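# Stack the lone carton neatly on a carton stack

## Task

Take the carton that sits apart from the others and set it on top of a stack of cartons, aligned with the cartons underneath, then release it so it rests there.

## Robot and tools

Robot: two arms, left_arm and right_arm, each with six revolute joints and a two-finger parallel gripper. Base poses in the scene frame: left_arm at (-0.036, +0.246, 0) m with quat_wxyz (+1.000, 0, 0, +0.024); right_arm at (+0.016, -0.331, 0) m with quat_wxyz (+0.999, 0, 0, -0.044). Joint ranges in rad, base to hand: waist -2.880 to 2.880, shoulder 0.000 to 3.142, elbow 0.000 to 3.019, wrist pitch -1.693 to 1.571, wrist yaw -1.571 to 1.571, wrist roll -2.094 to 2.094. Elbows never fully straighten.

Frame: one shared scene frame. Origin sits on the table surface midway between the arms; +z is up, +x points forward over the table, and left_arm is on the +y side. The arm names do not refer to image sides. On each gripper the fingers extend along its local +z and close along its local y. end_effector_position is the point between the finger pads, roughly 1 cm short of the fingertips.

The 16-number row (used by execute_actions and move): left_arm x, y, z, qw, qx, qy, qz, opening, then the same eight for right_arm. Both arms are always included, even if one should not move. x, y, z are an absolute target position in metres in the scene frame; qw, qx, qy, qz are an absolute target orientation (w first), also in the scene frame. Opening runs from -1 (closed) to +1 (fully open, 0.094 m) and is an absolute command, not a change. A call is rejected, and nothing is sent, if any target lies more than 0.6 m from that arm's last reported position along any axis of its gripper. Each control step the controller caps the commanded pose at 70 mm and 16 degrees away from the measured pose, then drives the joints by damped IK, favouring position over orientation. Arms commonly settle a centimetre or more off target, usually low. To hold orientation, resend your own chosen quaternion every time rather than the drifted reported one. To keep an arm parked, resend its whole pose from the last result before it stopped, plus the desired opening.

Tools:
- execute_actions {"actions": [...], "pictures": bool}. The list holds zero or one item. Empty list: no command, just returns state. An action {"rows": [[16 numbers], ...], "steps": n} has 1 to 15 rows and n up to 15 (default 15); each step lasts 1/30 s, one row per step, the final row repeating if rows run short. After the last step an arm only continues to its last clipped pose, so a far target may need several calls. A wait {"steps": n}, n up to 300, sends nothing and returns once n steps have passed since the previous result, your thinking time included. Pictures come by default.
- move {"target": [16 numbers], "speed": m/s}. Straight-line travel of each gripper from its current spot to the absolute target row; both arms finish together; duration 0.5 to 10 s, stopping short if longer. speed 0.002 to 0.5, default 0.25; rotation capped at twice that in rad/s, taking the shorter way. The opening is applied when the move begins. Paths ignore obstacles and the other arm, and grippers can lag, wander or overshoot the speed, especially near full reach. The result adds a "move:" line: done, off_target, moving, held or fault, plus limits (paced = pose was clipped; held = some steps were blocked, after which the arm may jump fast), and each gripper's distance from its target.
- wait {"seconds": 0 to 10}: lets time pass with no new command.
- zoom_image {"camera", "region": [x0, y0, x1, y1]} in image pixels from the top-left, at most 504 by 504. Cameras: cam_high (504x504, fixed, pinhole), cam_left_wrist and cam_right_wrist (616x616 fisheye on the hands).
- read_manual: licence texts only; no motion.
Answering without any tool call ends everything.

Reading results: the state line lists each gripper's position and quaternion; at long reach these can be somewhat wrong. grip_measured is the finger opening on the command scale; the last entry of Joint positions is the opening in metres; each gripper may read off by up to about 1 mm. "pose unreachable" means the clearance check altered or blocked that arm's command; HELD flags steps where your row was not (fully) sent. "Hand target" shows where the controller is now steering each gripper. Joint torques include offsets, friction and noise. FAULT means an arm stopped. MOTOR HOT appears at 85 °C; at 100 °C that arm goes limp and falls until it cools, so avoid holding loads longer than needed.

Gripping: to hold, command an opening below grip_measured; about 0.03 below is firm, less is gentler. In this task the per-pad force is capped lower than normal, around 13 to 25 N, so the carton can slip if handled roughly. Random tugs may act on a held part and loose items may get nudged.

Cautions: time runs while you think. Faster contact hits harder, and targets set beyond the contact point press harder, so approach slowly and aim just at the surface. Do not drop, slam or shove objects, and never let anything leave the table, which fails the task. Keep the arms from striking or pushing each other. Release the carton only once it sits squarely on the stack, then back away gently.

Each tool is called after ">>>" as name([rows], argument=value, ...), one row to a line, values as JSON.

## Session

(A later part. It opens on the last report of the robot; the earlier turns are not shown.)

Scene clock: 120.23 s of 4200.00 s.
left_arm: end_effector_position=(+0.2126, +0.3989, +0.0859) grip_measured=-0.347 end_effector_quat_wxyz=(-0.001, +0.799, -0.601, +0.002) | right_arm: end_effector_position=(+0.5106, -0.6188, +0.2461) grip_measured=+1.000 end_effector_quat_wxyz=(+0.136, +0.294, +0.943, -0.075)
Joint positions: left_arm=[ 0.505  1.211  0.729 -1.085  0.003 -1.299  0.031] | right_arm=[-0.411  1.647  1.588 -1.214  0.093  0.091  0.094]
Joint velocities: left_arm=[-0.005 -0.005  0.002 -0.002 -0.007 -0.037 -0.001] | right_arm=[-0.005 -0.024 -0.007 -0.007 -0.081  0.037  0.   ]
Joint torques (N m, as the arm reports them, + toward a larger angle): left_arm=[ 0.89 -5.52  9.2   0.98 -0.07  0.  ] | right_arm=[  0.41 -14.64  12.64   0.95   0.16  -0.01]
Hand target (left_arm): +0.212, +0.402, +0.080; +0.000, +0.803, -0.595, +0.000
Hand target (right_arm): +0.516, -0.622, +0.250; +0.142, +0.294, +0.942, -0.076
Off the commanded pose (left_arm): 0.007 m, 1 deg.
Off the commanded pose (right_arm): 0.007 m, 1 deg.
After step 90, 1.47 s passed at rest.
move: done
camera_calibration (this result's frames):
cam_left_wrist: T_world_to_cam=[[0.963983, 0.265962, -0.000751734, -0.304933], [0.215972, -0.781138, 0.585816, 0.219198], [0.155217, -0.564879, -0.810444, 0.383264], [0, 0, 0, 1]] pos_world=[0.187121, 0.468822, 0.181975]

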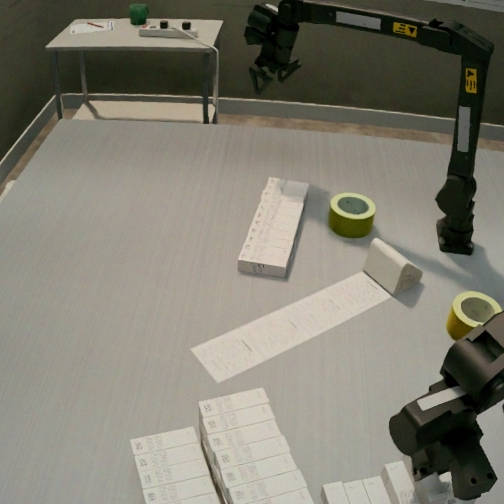

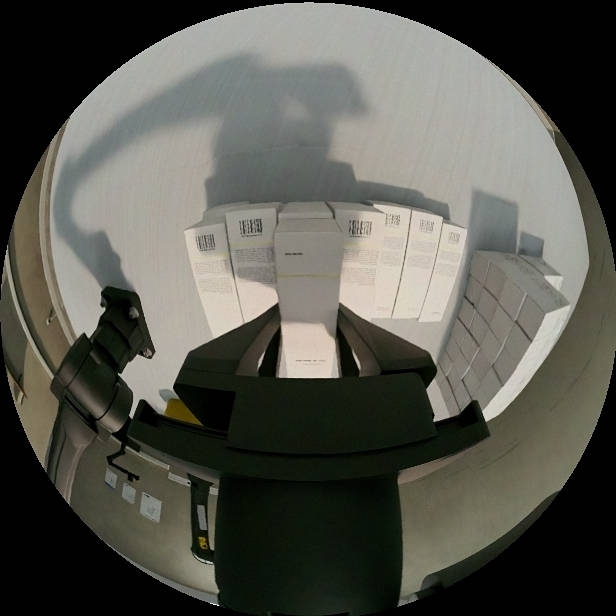

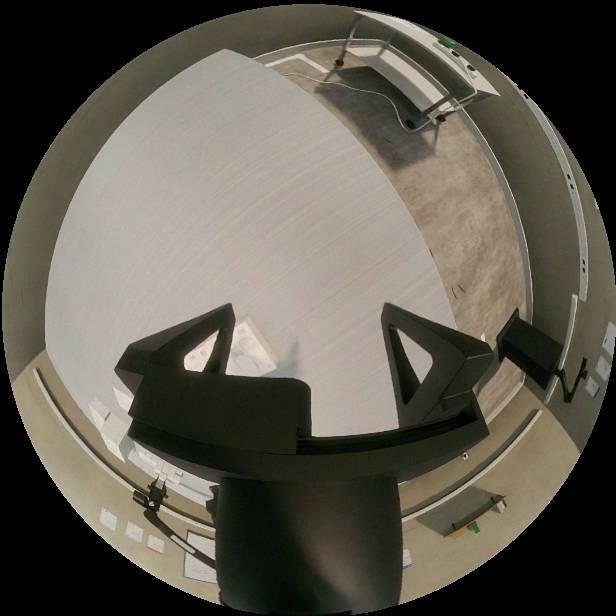

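>>> move(target=[0.2085,0.404,0.081,0,0.803,-0.595,0,-0.5,0.516,-0.622,0.250,0.142,0.294,0.942,-0.076,1], speed=0.03)

>>> zoom_image(camera="cam_left_wrist", region=[250, 190, 370, 280])

Scene clock: 123.10 s of 4200.00 s.
left_arm: end_effector_position=(+0.2118, +0.4001, +0.0859) grip_measured=-0.347 end_effector_quat_wxyz=(-0.001, +0.801, -0.599, +0.002) | right_arm: end_effector_position=(+0.5106, -0.6188, +0.2461) grip_measured=+1.000 end_effector_quat_wxyz=(+0.136, +0.294, +0.943, -0.075)
Joint positions: left_arm=[ 0.51   1.211  0.729 -1.085  0.003 -1.299  0.031] | right_arm=[-0.411  1.647  1.588 -1.214  0.093  0.091  0.094]
Joint velocities: left_arm=[-0.015 -0.005  0.002 -0.012 -0.037  0.051  0.   ] | right_arm=[-0.024 -0.005  0.017 -0.051 -0.022 -0.037  0.   ]
Joint torques (N m, as the arm reports them, + toward a larger angle): left_arm=[ 1.28 -6.02  8.9   0.81 -0.06  0.1 ] | right_arm=[  0.41 -14.57  12.62   1.01   0.15   0.01]
Hand target (left_arm): +0.208, +0.404, +0.081; +0.000, +0.804, -0.595, +0.000
Hand target (right_arm): +0.516, -0.622, +0.250; +0.142, +0.294, +0.942, -0.076
Off the commanded pose (left_arm): 0.007 m, 1 deg.
Off the commanded pose (right_arm): 0.007 m, 1 deg.
move: done
camera_calibration (this result's frames):
cam_left_wrist: T_world_to_cam=[[0.962652, 0.270739, -0.000751734, -0.306158], [0.219843, -0.780057, 0.585816, 0.21907], [0.158017, -0.564102, -0.810444, 0.383173], [0, 0, 0, 1]] pos_world=[0.186015, 0.469925, 0.181975]

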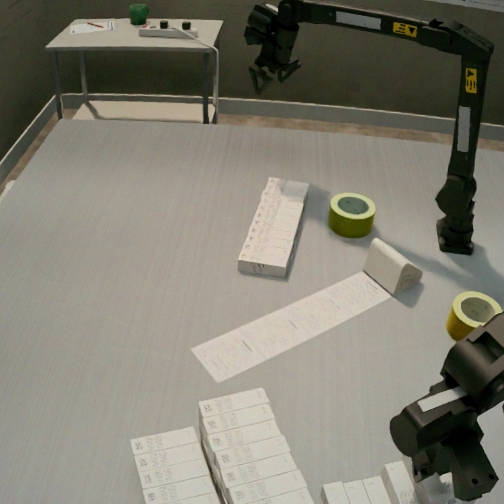

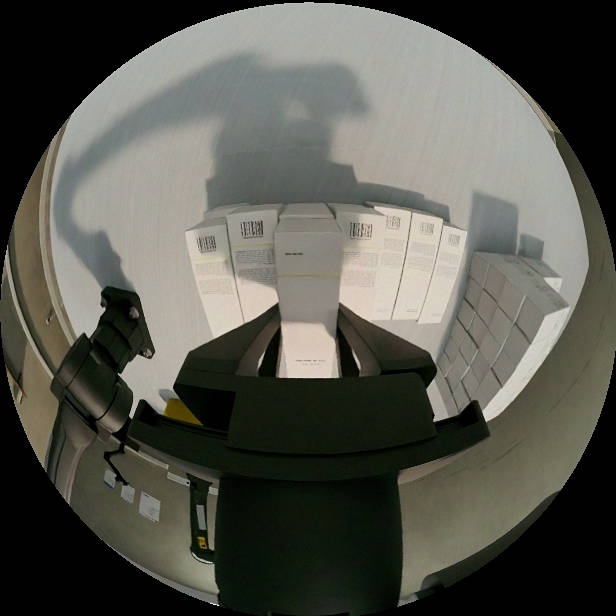

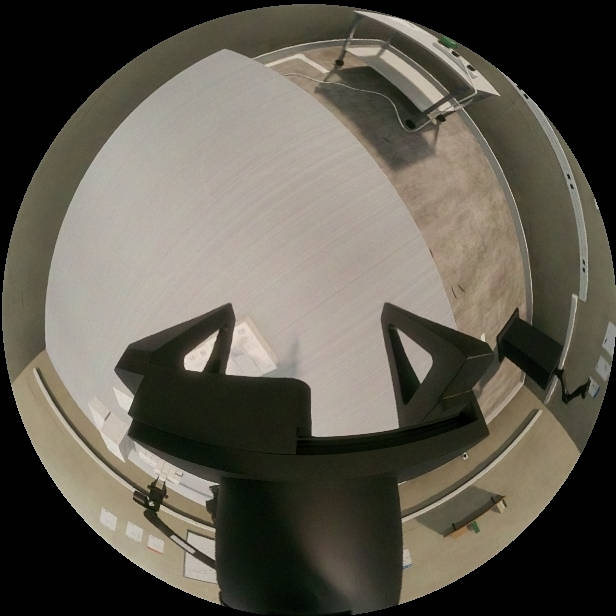

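Region (250, 190, 370, 280) of cam_left_wrist's 616x616 image, scaled by 4.200, with more detail than that image has; it fills the top 378 rows of this view, and the rest is white.

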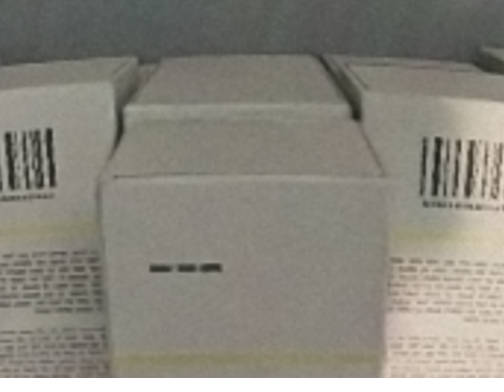

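>>> move(target=[0.2085,0.404,0.083,0,0.803,-0.595,0,0.1,0.516,-0.622,0.250,0.142,0.294,0.942,-0.076,1], speed=0.03)

>>> move(target=[0.21,0.402,0.17,0,0.803,-0.595,0,0.1,0.516,-0.622,0.250,0.142,0.294,0.942,-0.076,1], speed=0.2)

>>> zoom_image(camera="cam_left_wrist", region=[200, 150, 440, 340])

>>> zoom_image(camera="cam_high", region=[350, 400, 504, 504])

Scene clock: 127.40 s of 4200.00 s.
left_arm: end_effector_position=(+0.2118, +0.4001, +0.0859) grip_measured=+0.099 end_effector_quat_wxyz=(-0.001, +0.801, -0.599, +0.002) | right_arm: end_effector_position=(+0.5106, -0.6188, +0.2461) grip_measured=+1.000 end_effector_quat_wxyz=(+0.136, +0.294, +0.943, -0.075)
Joint positions: left_arm=[ 0.51   1.211  0.729 -1.085  0.003 -1.299  0.052] | right_arm=[-0.411  1.647  1.588 -1.214  0.093  0.091  0.094]
Joint velocities: left_arm=[-0.005 -0.005 -0.002  0.012  0.037  0.007  0.001] | right_arm=[-0.005 -0.005  0.002  0.002 -0.066 -0.051  0.   ]
Joint torques (N m, as the arm reports them, + toward a larger angle): left_arm=[ 1.46 -6.14  9.24  0.66 -0.05  0.1 ] | right_arm=[  0.37 -14.71  12.61   1.01   0.16   0.01]
Hand target (left_arm): +0.208, +0.404, +0.083; +0.000, +0.803, -0.595, +0.000
Hand target (right_arm): +0.516, -0.622, +0.250; +0.142, +0.294, +0.942, -0.076
Off the commanded pose (left_arm): 0.006 m, 1 deg.
Off the commanded pose (right_arm): 0.007 m, 1 deg.
After step 90, 0.60 s passed at rest.
move: done
camera_calibration (this result's frames):
cam_left_wrist: T_world_to_cam=[[0.962652, 0.270739, -0.000751734, -0.306158], [0.219843, -0.780057, 0.585816, 0.21907], [0.158017, -0.564102, -0.810444, 0.383173], [0, 0, 0, 1]] pos_world=[0.186015, 0.469925, 0.181975]

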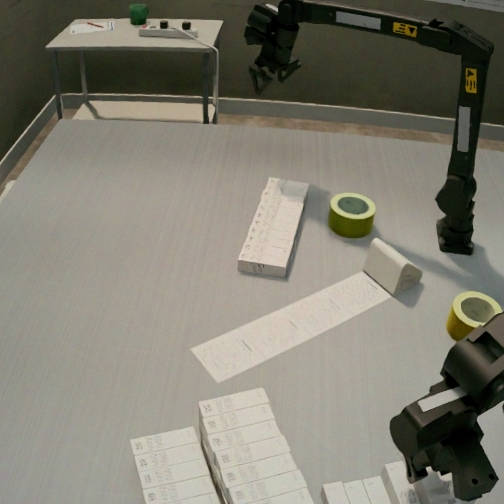

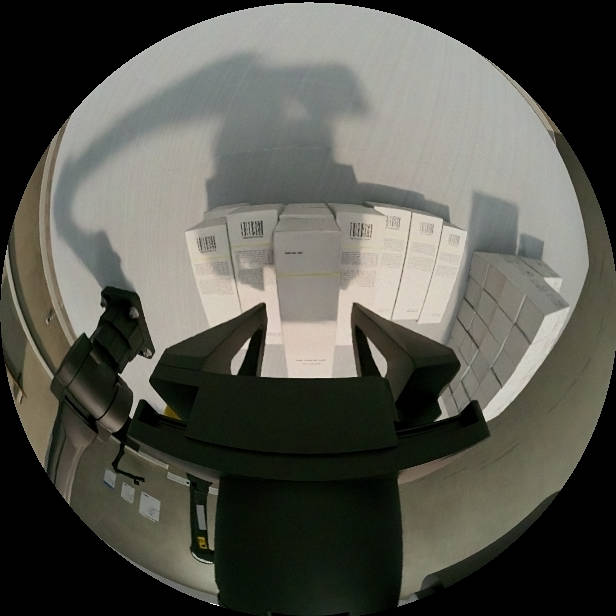

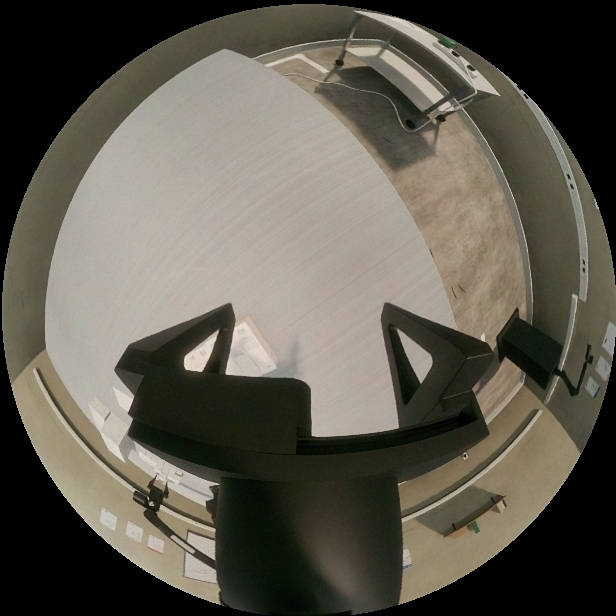

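Scene clock: 128.23 s of 4200.00 s.
left_arm: end_effector_position=(+0.2064, +0.3967, +0.1589) grip_measured=+0.099 end_effector_quat_wxyz=(+0.007, +0.801, -0.599, -0.001) | right_arm: end_effector_position=(+0.5106, -0.6188, +0.2461) grip_measured=+1.000 end_effector_quat_wxyz=(+0.136, +0.294, +0.943, -0.075)
Joint positions: left_arm=[ 0.51   1.122  0.866 -1.328  0.003 -1.299  0.052] | right_arm=[-0.411  1.647  1.588 -1.214  0.093  0.091  0.094]
Joint velocities: left_arm=[ 0.005 -0.005  0.002  0.002  0.022  0.007 -0.001] | right_arm=[-0.005 -0.015  0.017  0.017 -0.066  0.007  0.   ]
Joint torques (N m, as the arm reports them, + toward a larger angle): left_arm=[ 0.76 -5.65 13.3  -0.16 -0.05  0.02] | right_arm=[  0.61 -14.73  12.69   0.94   0.15  -0.01]
Hand target (left_arm): +0.211, +0.403, +0.170; -0.000, +0.803, -0.595, +0.000
Hand target (right_arm): +0.516, -0.622, +0.250; +0.142, +0.294, +0.942, -0.076
Off the commanded pose (left_arm): 0.013 m, 1 deg.
Off the commanded pose (right_arm): 0.007 m, 1 deg.
move: off_target (left_arm)
camera_calibration (this result's frames):
cam_left_wrist: T_world_to_cam=[[0.962533, 0.270664, -0.016494, -0.297367], [0.228016, -0.774946, 0.589464, 0.170562], [0.146765, -0.571139, -0.807626, 0.445918], [0, 0, 0, 1]] pos_world=[0.181889, 0.467344, 0.25469]

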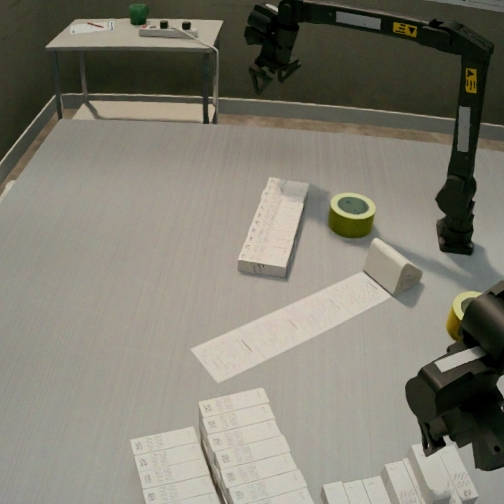

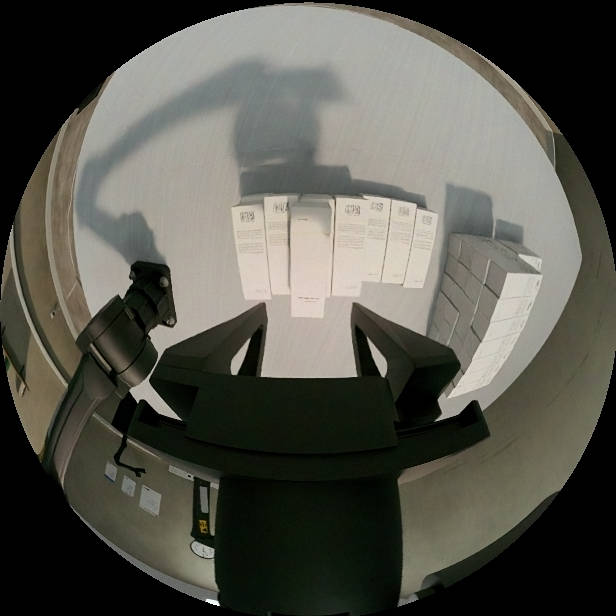

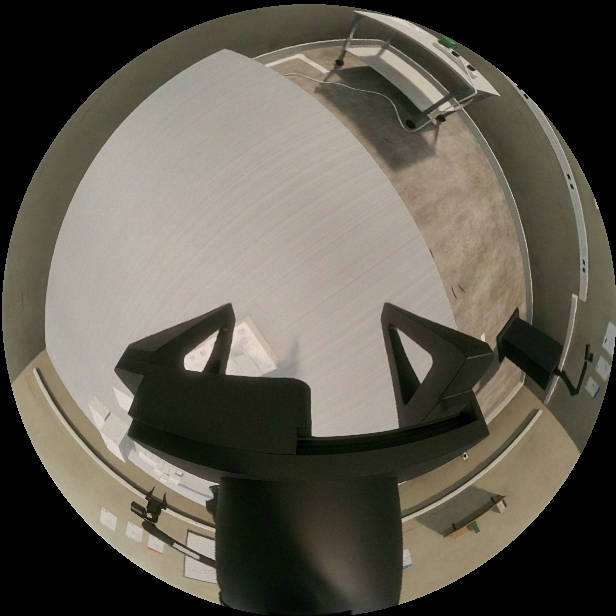

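Region (200, 150, 440, 340) of cam_left_wrist's 616x616 image, scaled by 2.100, with more detail than that image has; it fills the top 399 rows of this view, and the rest is white.

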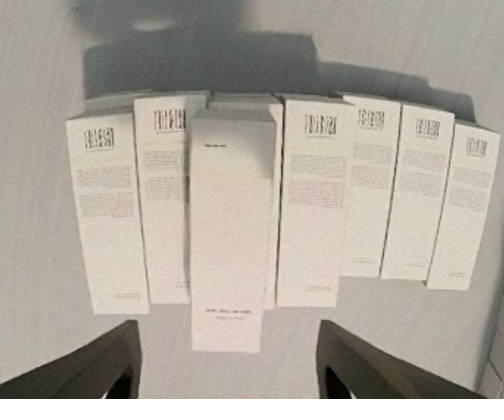

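Region (350, 400, 504, 504) of cam_high's 504x504 image, scaled by 3.273, with more detail than that image has; it fills the top 340 rows of this view, and the rest is white.

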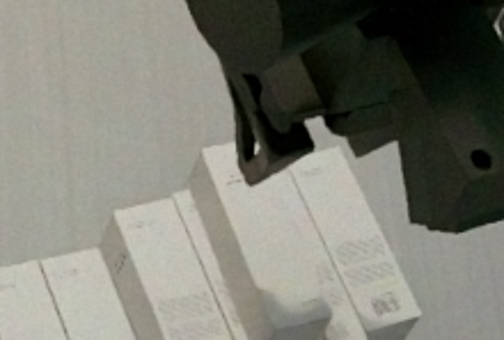

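>>> zoom_image(camera="cam_left_wrist", region=[260, 180, 370, 260])

>>> zoom_image(camera="cam_high", region=[390, 430, 490, 504])

Region (260, 180, 370, 260) of cam_left_wrist's 616x616 image, scaled by 4.582, with more detail than that image has; it fills the top 367 rows of this view, and the rest is white.

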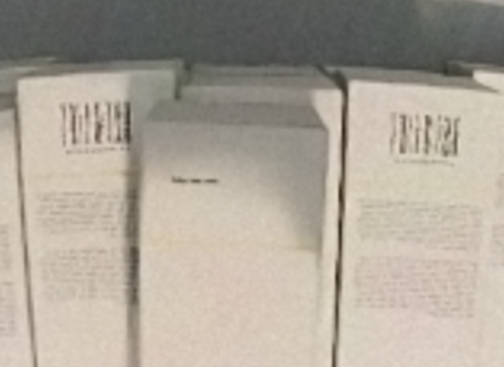

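Region (390, 430, 490, 504) of cam_high's 504x504 image, scaled by 5.040, with more detail than that image has; it fills the top 373 rows of this view, and the rest is white.

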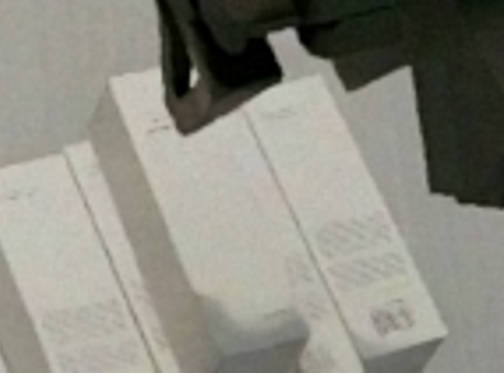

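>>> move(target=[0.211,0.403,0.125,0,0.803,-0.595,0,0.3,0.516,-0.622,0.250,0.142,0.294,0.942,-0.076,1], speed=0.15)

>>> zoom_image(camera="cam_left_wrist", region=[230, 170, 390, 330])

Scene clock: 139.63 s of 4200.00 s.
left_arm: end_effector_position=(+0.2103, +0.3992, +0.1299) grip_measured=+0.298 end_effector_quat_wxyz=(+0.000, +0.801, -0.599, +0.001) | right_arm: end_effector_position=(+0.5106, -0.6188, +0.2461) grip_measured=+1.000 end_effector_quat_wxyz=(+0.136, +0.294, +0.943, -0.075)
Joint positions: left_arm=[ 0.51   1.152  0.809 -1.227  0.003 -1.299  0.061] | right_arm=[-0.411  1.647  1.588 -1.214  0.093  0.091  0.094]
Joint velocities: left_arm=[ 0.015 -0.015 -0.002  0.002  0.095  0.007 -0.001] | right_arm=[-0.005 -0.015 -0.007 -0.002 -0.007  0.022  0.   ]
Joint torques (N m, as the arm reports them, + toward a larger angle): left_arm=[ 0.89 -5.52  9.81  0.97 -0.07  0.03] | right_arm=[  0.4  -14.8   12.67   1.     0.15   0.  ]
Hand target (left_arm): +0.210, +0.403, +0.125; +0.000, +0.803, -0.595, +0.000
Hand target (right_arm): +0.516, -0.622, +0.250; +0.142, +0.294, +0.942, -0.076
Off the commanded pose (left_arm): 0.006 m, 1 deg.
Off the commanded pose (right_arm): 0.007 m, 1 deg.
After step 90, 7.60 s passed at rest.
move: done
camera_calibration (this result's frames):
cam_left_wrist: T_world_to_cam=[[0.962648, 0.270736, -0.00331455, -0.304046], [0.22117, -0.779227, 0.58642, 0.192205], [0.156183, -0.565249, -0.81, 0.4193], [0, 0, 0, 1]] pos_world=[0.184692, 0.469097, 0.225913]

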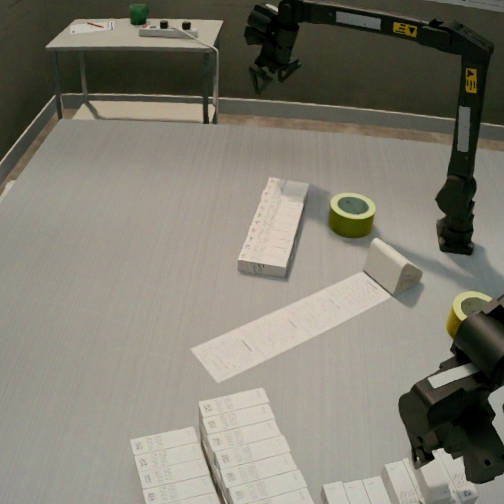

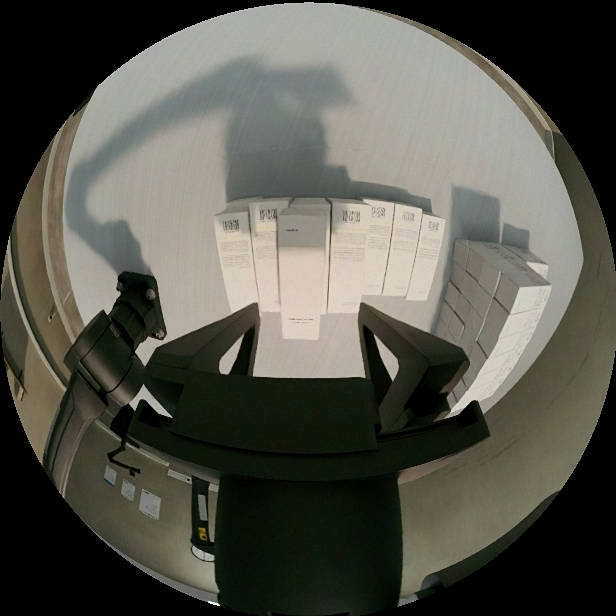

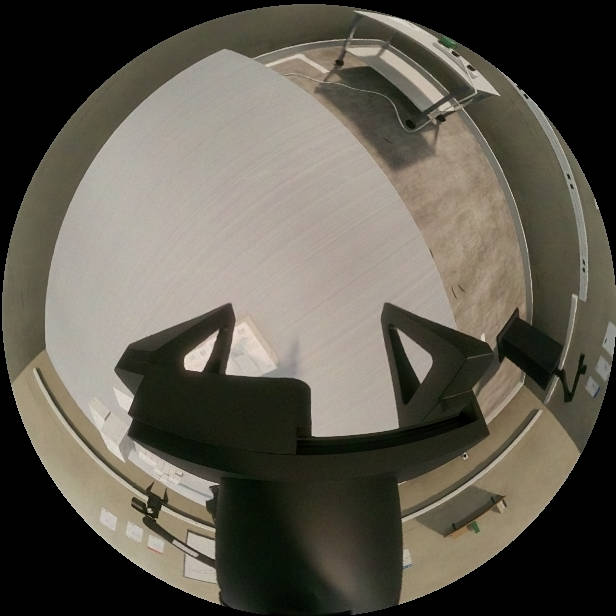

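Region (230, 170, 390, 330) of cam_left_wrist's 616x616 image, scaled by 3.150, with more detail than that image has.

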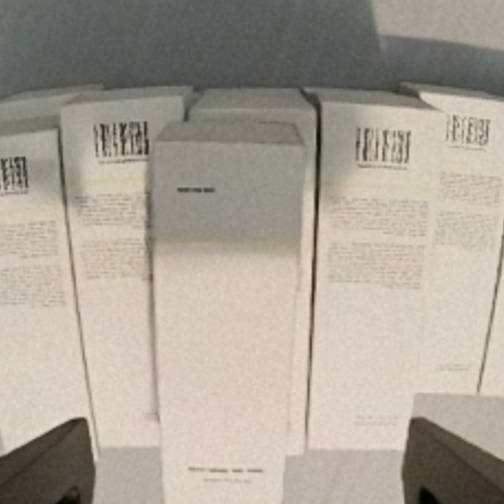

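>>> move(target=[0.2125,0.4035,0.084,0,0.803,-0.595,0,0.3,0.516,-0.622,0.250,0.142,0.294,0.942,-0.076,1], speed=0.08)

>>> zoom_image(camera="cam_left_wrist", region=[230, 170, 390, 330])

Scene clock: 146.53 s of 4200.00 s.
left_arm: end_effector_position=(+0.2121, +0.4003, +0.0892) grip_measured=+0.298 end_effector_quat_wxyz=(-0.000, +0.801, -0.599, +0.002) | right_arm: end_effector_position=(+0.5106, -0.6188, +0.2461) grip_measured=+1.000 end_effector_quat_wxyz=(+0.136, +0.294, +0.943, -0.075)
Joint positions: left_arm=[ 0.51   1.208  0.736 -1.097  0.003 -1.299  0.061] | right_arm=[-0.411  1.647  1.588 -1.214  0.093  0.091  0.094]
Joint velocities: left_arm=[-0.005 -0.005 -0.017 -0.012 -0.066 -0.037  0.   ] | right_arm=[-0.005  0.005 -0.002 -0.017 -0.051 -0.095  0.   ]
Joint torques (N m, as the arm reports them, + toward a larger angle): left_arm=[ 0.74 -5.34  9.25  0.86 -0.06  0.02] | right_arm=[  0.45 -14.55  12.6    0.97   0.16   0.  ]
Hand target (left_arm): +0.212, +0.403, +0.084; +0.000, +0.803, -0.595, -0.000
Hand target (right_arm): +0.516, -0.622, +0.250; +0.142, +0.294, +0.942, -0.076
Off the commanded pose (left_arm): 0.006 m, 1 deg.
Off the commanded pose (right_arm): 0.007 m, 1 deg.
After step 90, 2.97 s passed at rest.
move: done
camera_calibration (this result's frames):
cam_left_wrist: T_world_to_cam=[[0.962651, 0.270738, -0.0022162, -0.30629], [0.220601, -0.779583, 0.586162, 0.21683], [0.156969, -0.564758, -0.810191, 0.386339], [0, 0, 0, 1]] pos_world=[0.186374, 0.470149, 0.185232]

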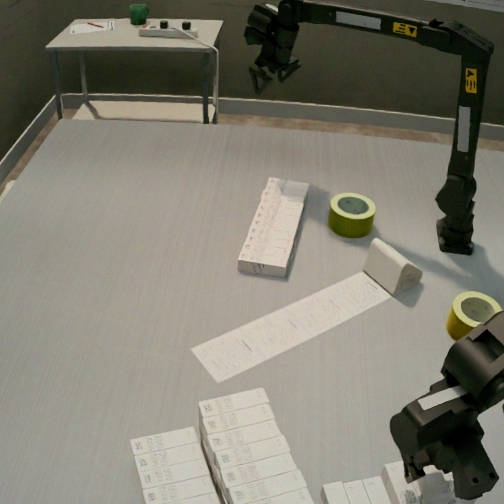

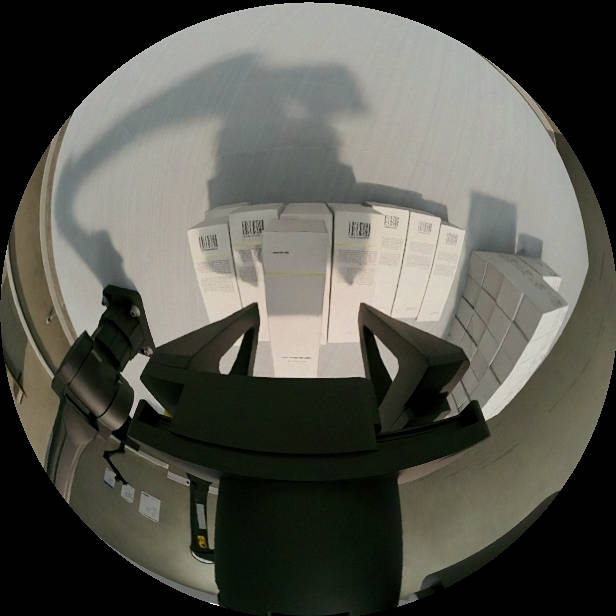

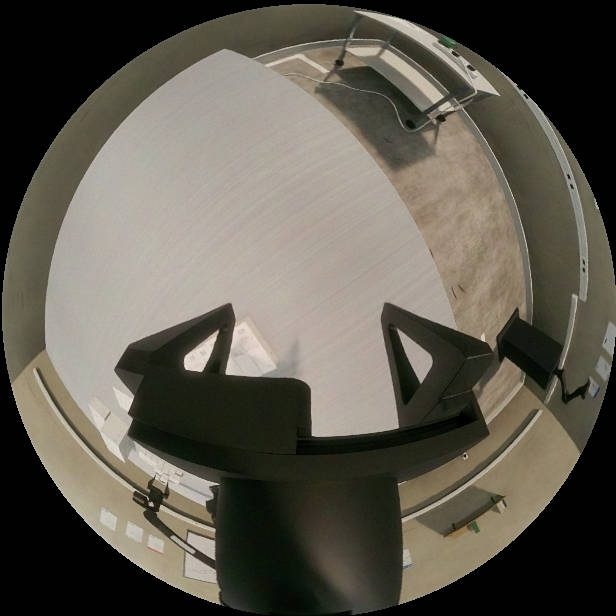

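Region (230, 170, 390, 330) of cam_left_wrist's 616x616 image, scaled by 3.150, with more detail than that image has.

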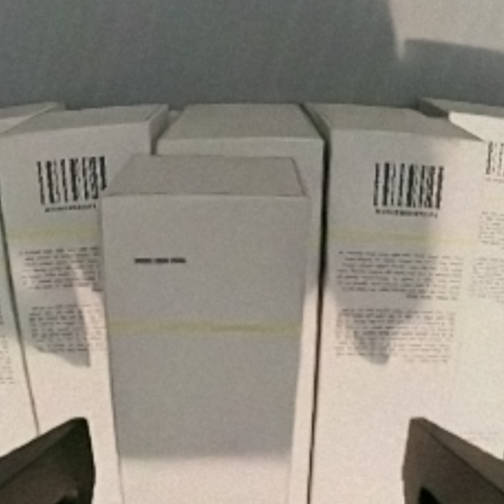

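>>> move(target=[0.2115,0.4035,0.080,0,0.803,-0.595,0,-0.1,0.516,-0.622,0.250,0.142,0.294,0.942,-0.076,1], speed=0.03)

>>> move(target=[0.2115,0.4035,0.081,0,0.803,-0.595,0,-0.42,0.516,-0.622,0.250,0.142,0.294,0.942,-0.076,1], speed=0.03)

>>> zoom_image(camera="cam_left_wrist", region=[230, 170, 390, 330])

Scene clock: 151.23 s of 4200.00 s.
left_arm: end_effector_position=(+0.2131, +0.4009, +0.0875) grip_measured=-0.099 end_effector_quat_wxyz=(-0.004, +0.801, -0.599, +0.003) | right_arm: end_effector_position=(+0.5106, -0.6188, +0.2461) grip_measured=+1.000 end_effector_quat_wxyz=(+0.136, +0.294, +0.943, -0.075)
Joint positions: left_arm=[ 0.51   1.21   0.732 -1.085  0.003 -1.299  0.042] | right_arm=[-0.411  1.647  1.588 -1.214  0.093  0.091  0.094]
Joint velocities: left_arm=[ 0.005 -0.005 -0.027  0.022  0.007 -0.066 -0.   ] | right_arm=[-0.024 -0.015  0.017  0.002  0.037  0.007  0.   ]
Joint torques (N m, as the arm reports them, + toward a larger angle): left_arm=[ 0.87 -5.71  9.06  0.89 -0.06  0.03] | right_arm=[  0.36 -14.64  12.62   0.99   0.15  -0.01]
Hand target (left_arm): +0.211, +0.403, +0.080; -0.000, +0.803, -0.595, +0.000
Hand target (right_arm): +0.516, -0.622, +0.250; +0.142, +0.294, +0.942, -0.076
Off the commanded pose (left_arm): 0.008 m, 1 deg.
Off the commanded pose (right_arm): 0.007 m, 1 deg.
After step 90, 0.97 s passed at rest.
move: done
camera_calibration (this result's frames):
cam_left_wrist: T_world_to_cam=[[0.962644, 0.270734, 0.00437389, -0.308008], [0.217193, -0.781714, 0.584594, 0.219829], [0.161689, -0.561806, -0.811314, 0.383047], [0, 0, 0, 1]] pos_world=[0.186823, 0.47043, 0.183608]

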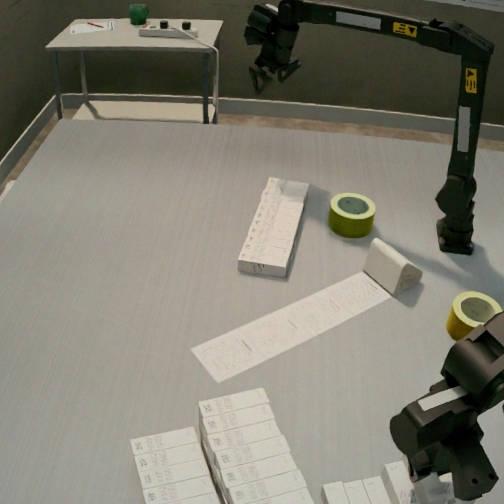

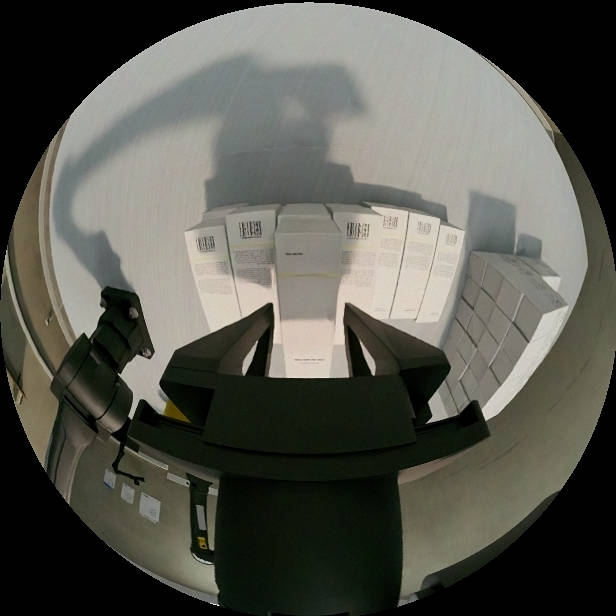

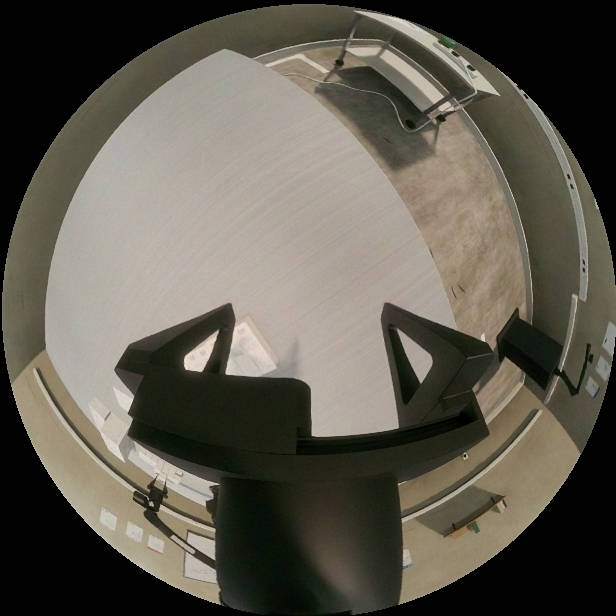

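Scene clock: 151.93 s of 4200.00 s.
left_arm: end_effector_position=(+0.2131, +0.4009, +0.0875) grip_measured=-0.349 end_effector_quat_wxyz=(-0.004, +0.801, -0.599, +0.003) | right_arm: end_effector_position=(+0.5106, -0.6188, +0.2461) grip_measured=+1.000 end_effector_quat_wxyz=(+0.136, +0.294, +0.943, -0.075)
Joint positions: left_arm=[ 0.51   1.21   0.732 -1.085  0.003 -1.299  0.031] | right_arm=[-0.411  1.647  1.588 -1.214  0.093  0.091  0.094]
Joint velocities: left_arm=[ 0.005 -0.005  0.012  0.002 -0.037 -0.037  0.   ] | right_arm=[-0.015 -0.015  0.002 -0.002  0.037 -0.022  0.   ]
Joint torques (N m, as the arm reports them, + toward a larger angle): left_arm=[ 0.79 -5.35  9.11  0.84 -0.06  0.03] | right_arm=[  0.47 -14.67  12.65   0.97   0.17  -0.01]
Hand target (left_arm): +0.211, +0.403, +0.081; +0.000, +0.803, -0.595, +0.000
Hand target (right_arm): +0.516, -0.622, +0.250; +0.142, +0.294, +0.942, -0.076
Off the commanded pose (left_arm): 0.007 m, 1 deg.
Off the commanded pose (right_arm): 0.007 m, 1 deg.
move: done
camera_calibration (this result's frames):
cam_left_wrist: T_world_to_cam=[[0.962644, 0.270734, 0.00437389, -0.308008], [0.217193, -0.781714, 0.584594, 0.219829], [0.161689, -0.561806, -0.811314, 0.383047], [0, 0, 0, 1]] pos_world=[0.186823, 0.47043, 0.183608]

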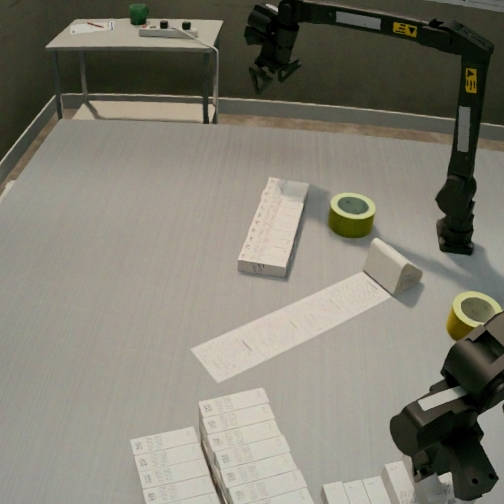

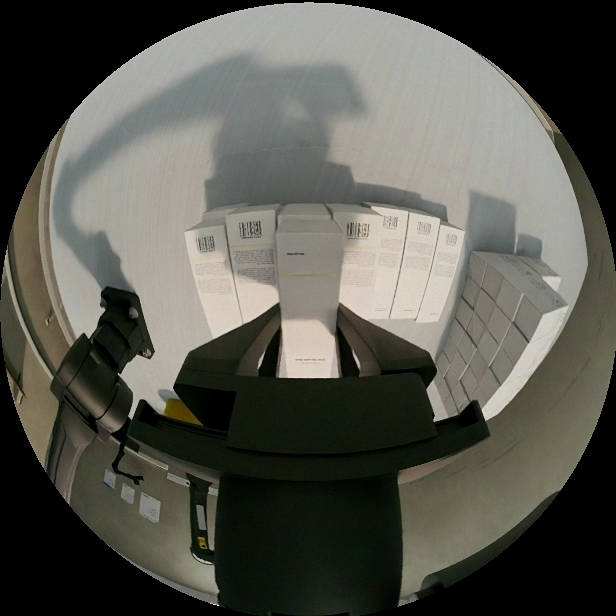

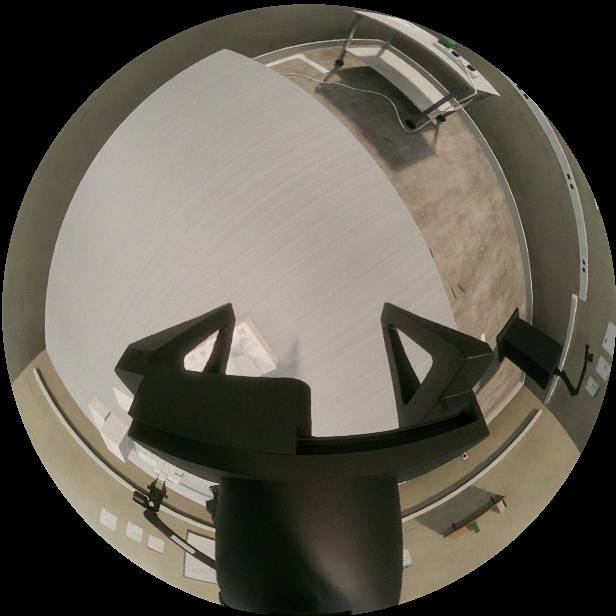

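Region (230, 170, 390, 330) of cam_left_wrist's 616x616 image, scaled by 3.150, with more detail than that image has.

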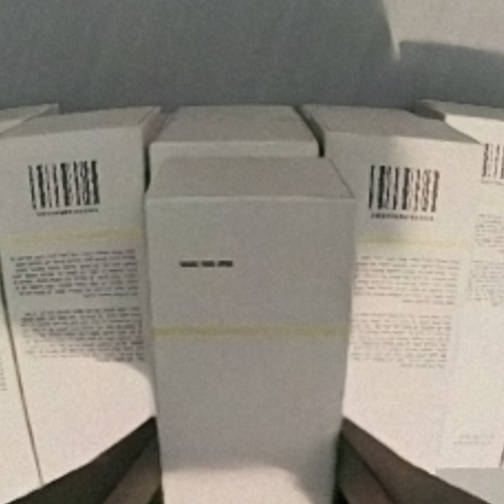

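>>> move(target=[0.209,0.4065,0.092,0,0.803,-0.595,0,-0.45,0.516,-0.622,0.250,0.142,0.294,0.942,-0.076,1], speed=0.03)

>>> zoom_image(camera="cam_left_wrist", region=[230, 170, 390, 330])

Scene clock: 155.00 s of 4200.00 s.
left_arm: end_effector_position=(+0.2107, +0.4017, +0.0874) grip_measured=-0.349 end_effector_quat_wxyz=(-0.001, +0.803, -0.596, +0.002) | right_arm: end_effector_position=(+0.5106, -0.6188, +0.2461) grip_measured=+1.000 end_effector_quat_wxyz=(+0.136, +0.294, +0.943, -0.075)
Joint positions: left_arm=[ 0.516  1.21   0.732 -1.091  0.003 -1.299  0.031] | right_arm=[-0.411  1.647  1.588 -1.214  0.093  0.091  0.094]
Joint velocities: left_arm=[ 0.005  0.005  0.012  0.002 -0.095 -0.037  0.   ] | right_arm=[-0.015 -0.015  0.022  0.007 -0.037  0.066  0.   ]
Joint torques (N m, as the arm reports them, + toward a larger angle): left_arm=[ 1.33 -6.79 10.71 -0.13 -0.07  0.17] | right_arm=[  0.48 -14.65  12.63   0.97   0.17   0.  ]
Hand target (left_arm): +0.209, +0.407, +0.092; -0.000, +0.804, -0.595, +0.000
Hand target (right_arm): +0.516, -0.622, +0.250; +0.142, +0.294, +0.942, -0.076
Off the commanded pose (left_arm): 0.007 m, 0 deg.
Off the commanded pose (right_arm): 0.007 m, 1 deg.
move: done
camera_calibration (this result's frames):
cam_left_wrist: T_world_to_cam=[[0.960875, 0.276976, -0.00185008, -0.307537], [0.225463, -0.778256, 0.586075, 0.217674], [0.160889, -0.563562, -0.810254, 0.384628], [0, 0, 0, 1]] pos_world=[0.184545, 0.471348, 0.183504]

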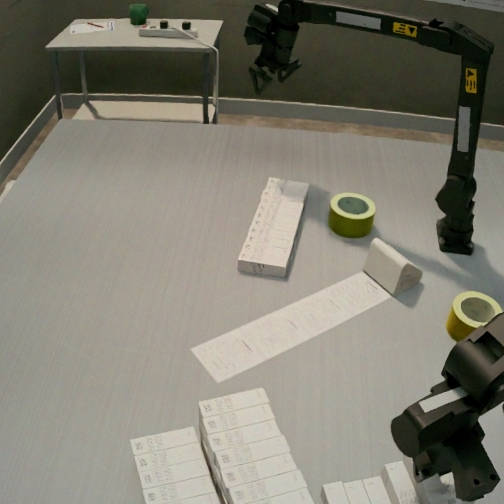

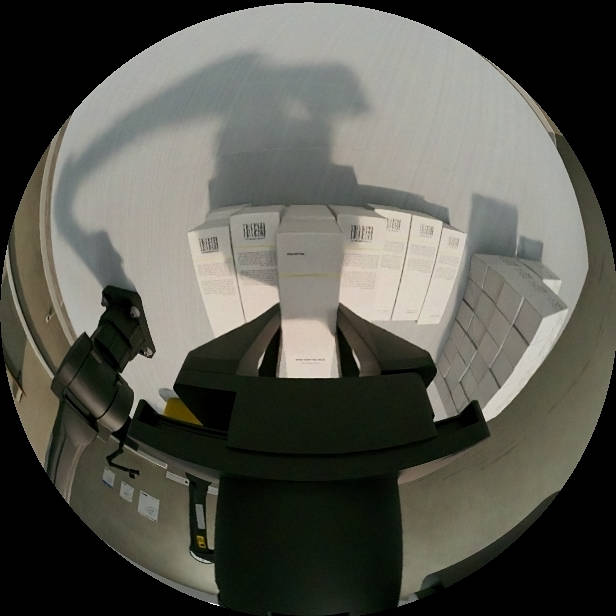

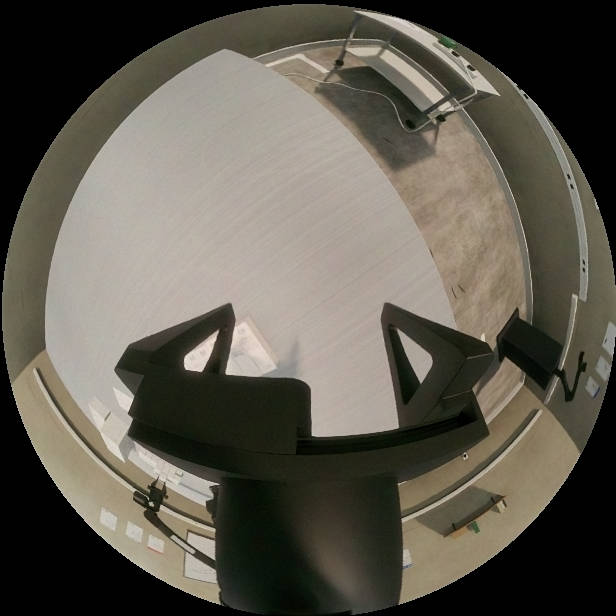

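Region (230, 170, 390, 330) of cam_left_wrist's 616x616 image, scaled by 3.150, with more detail than that image has.

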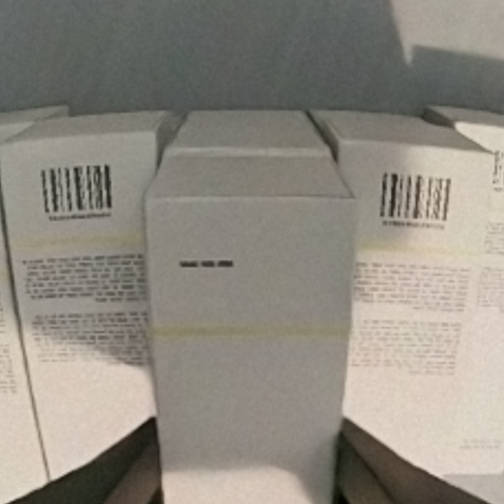

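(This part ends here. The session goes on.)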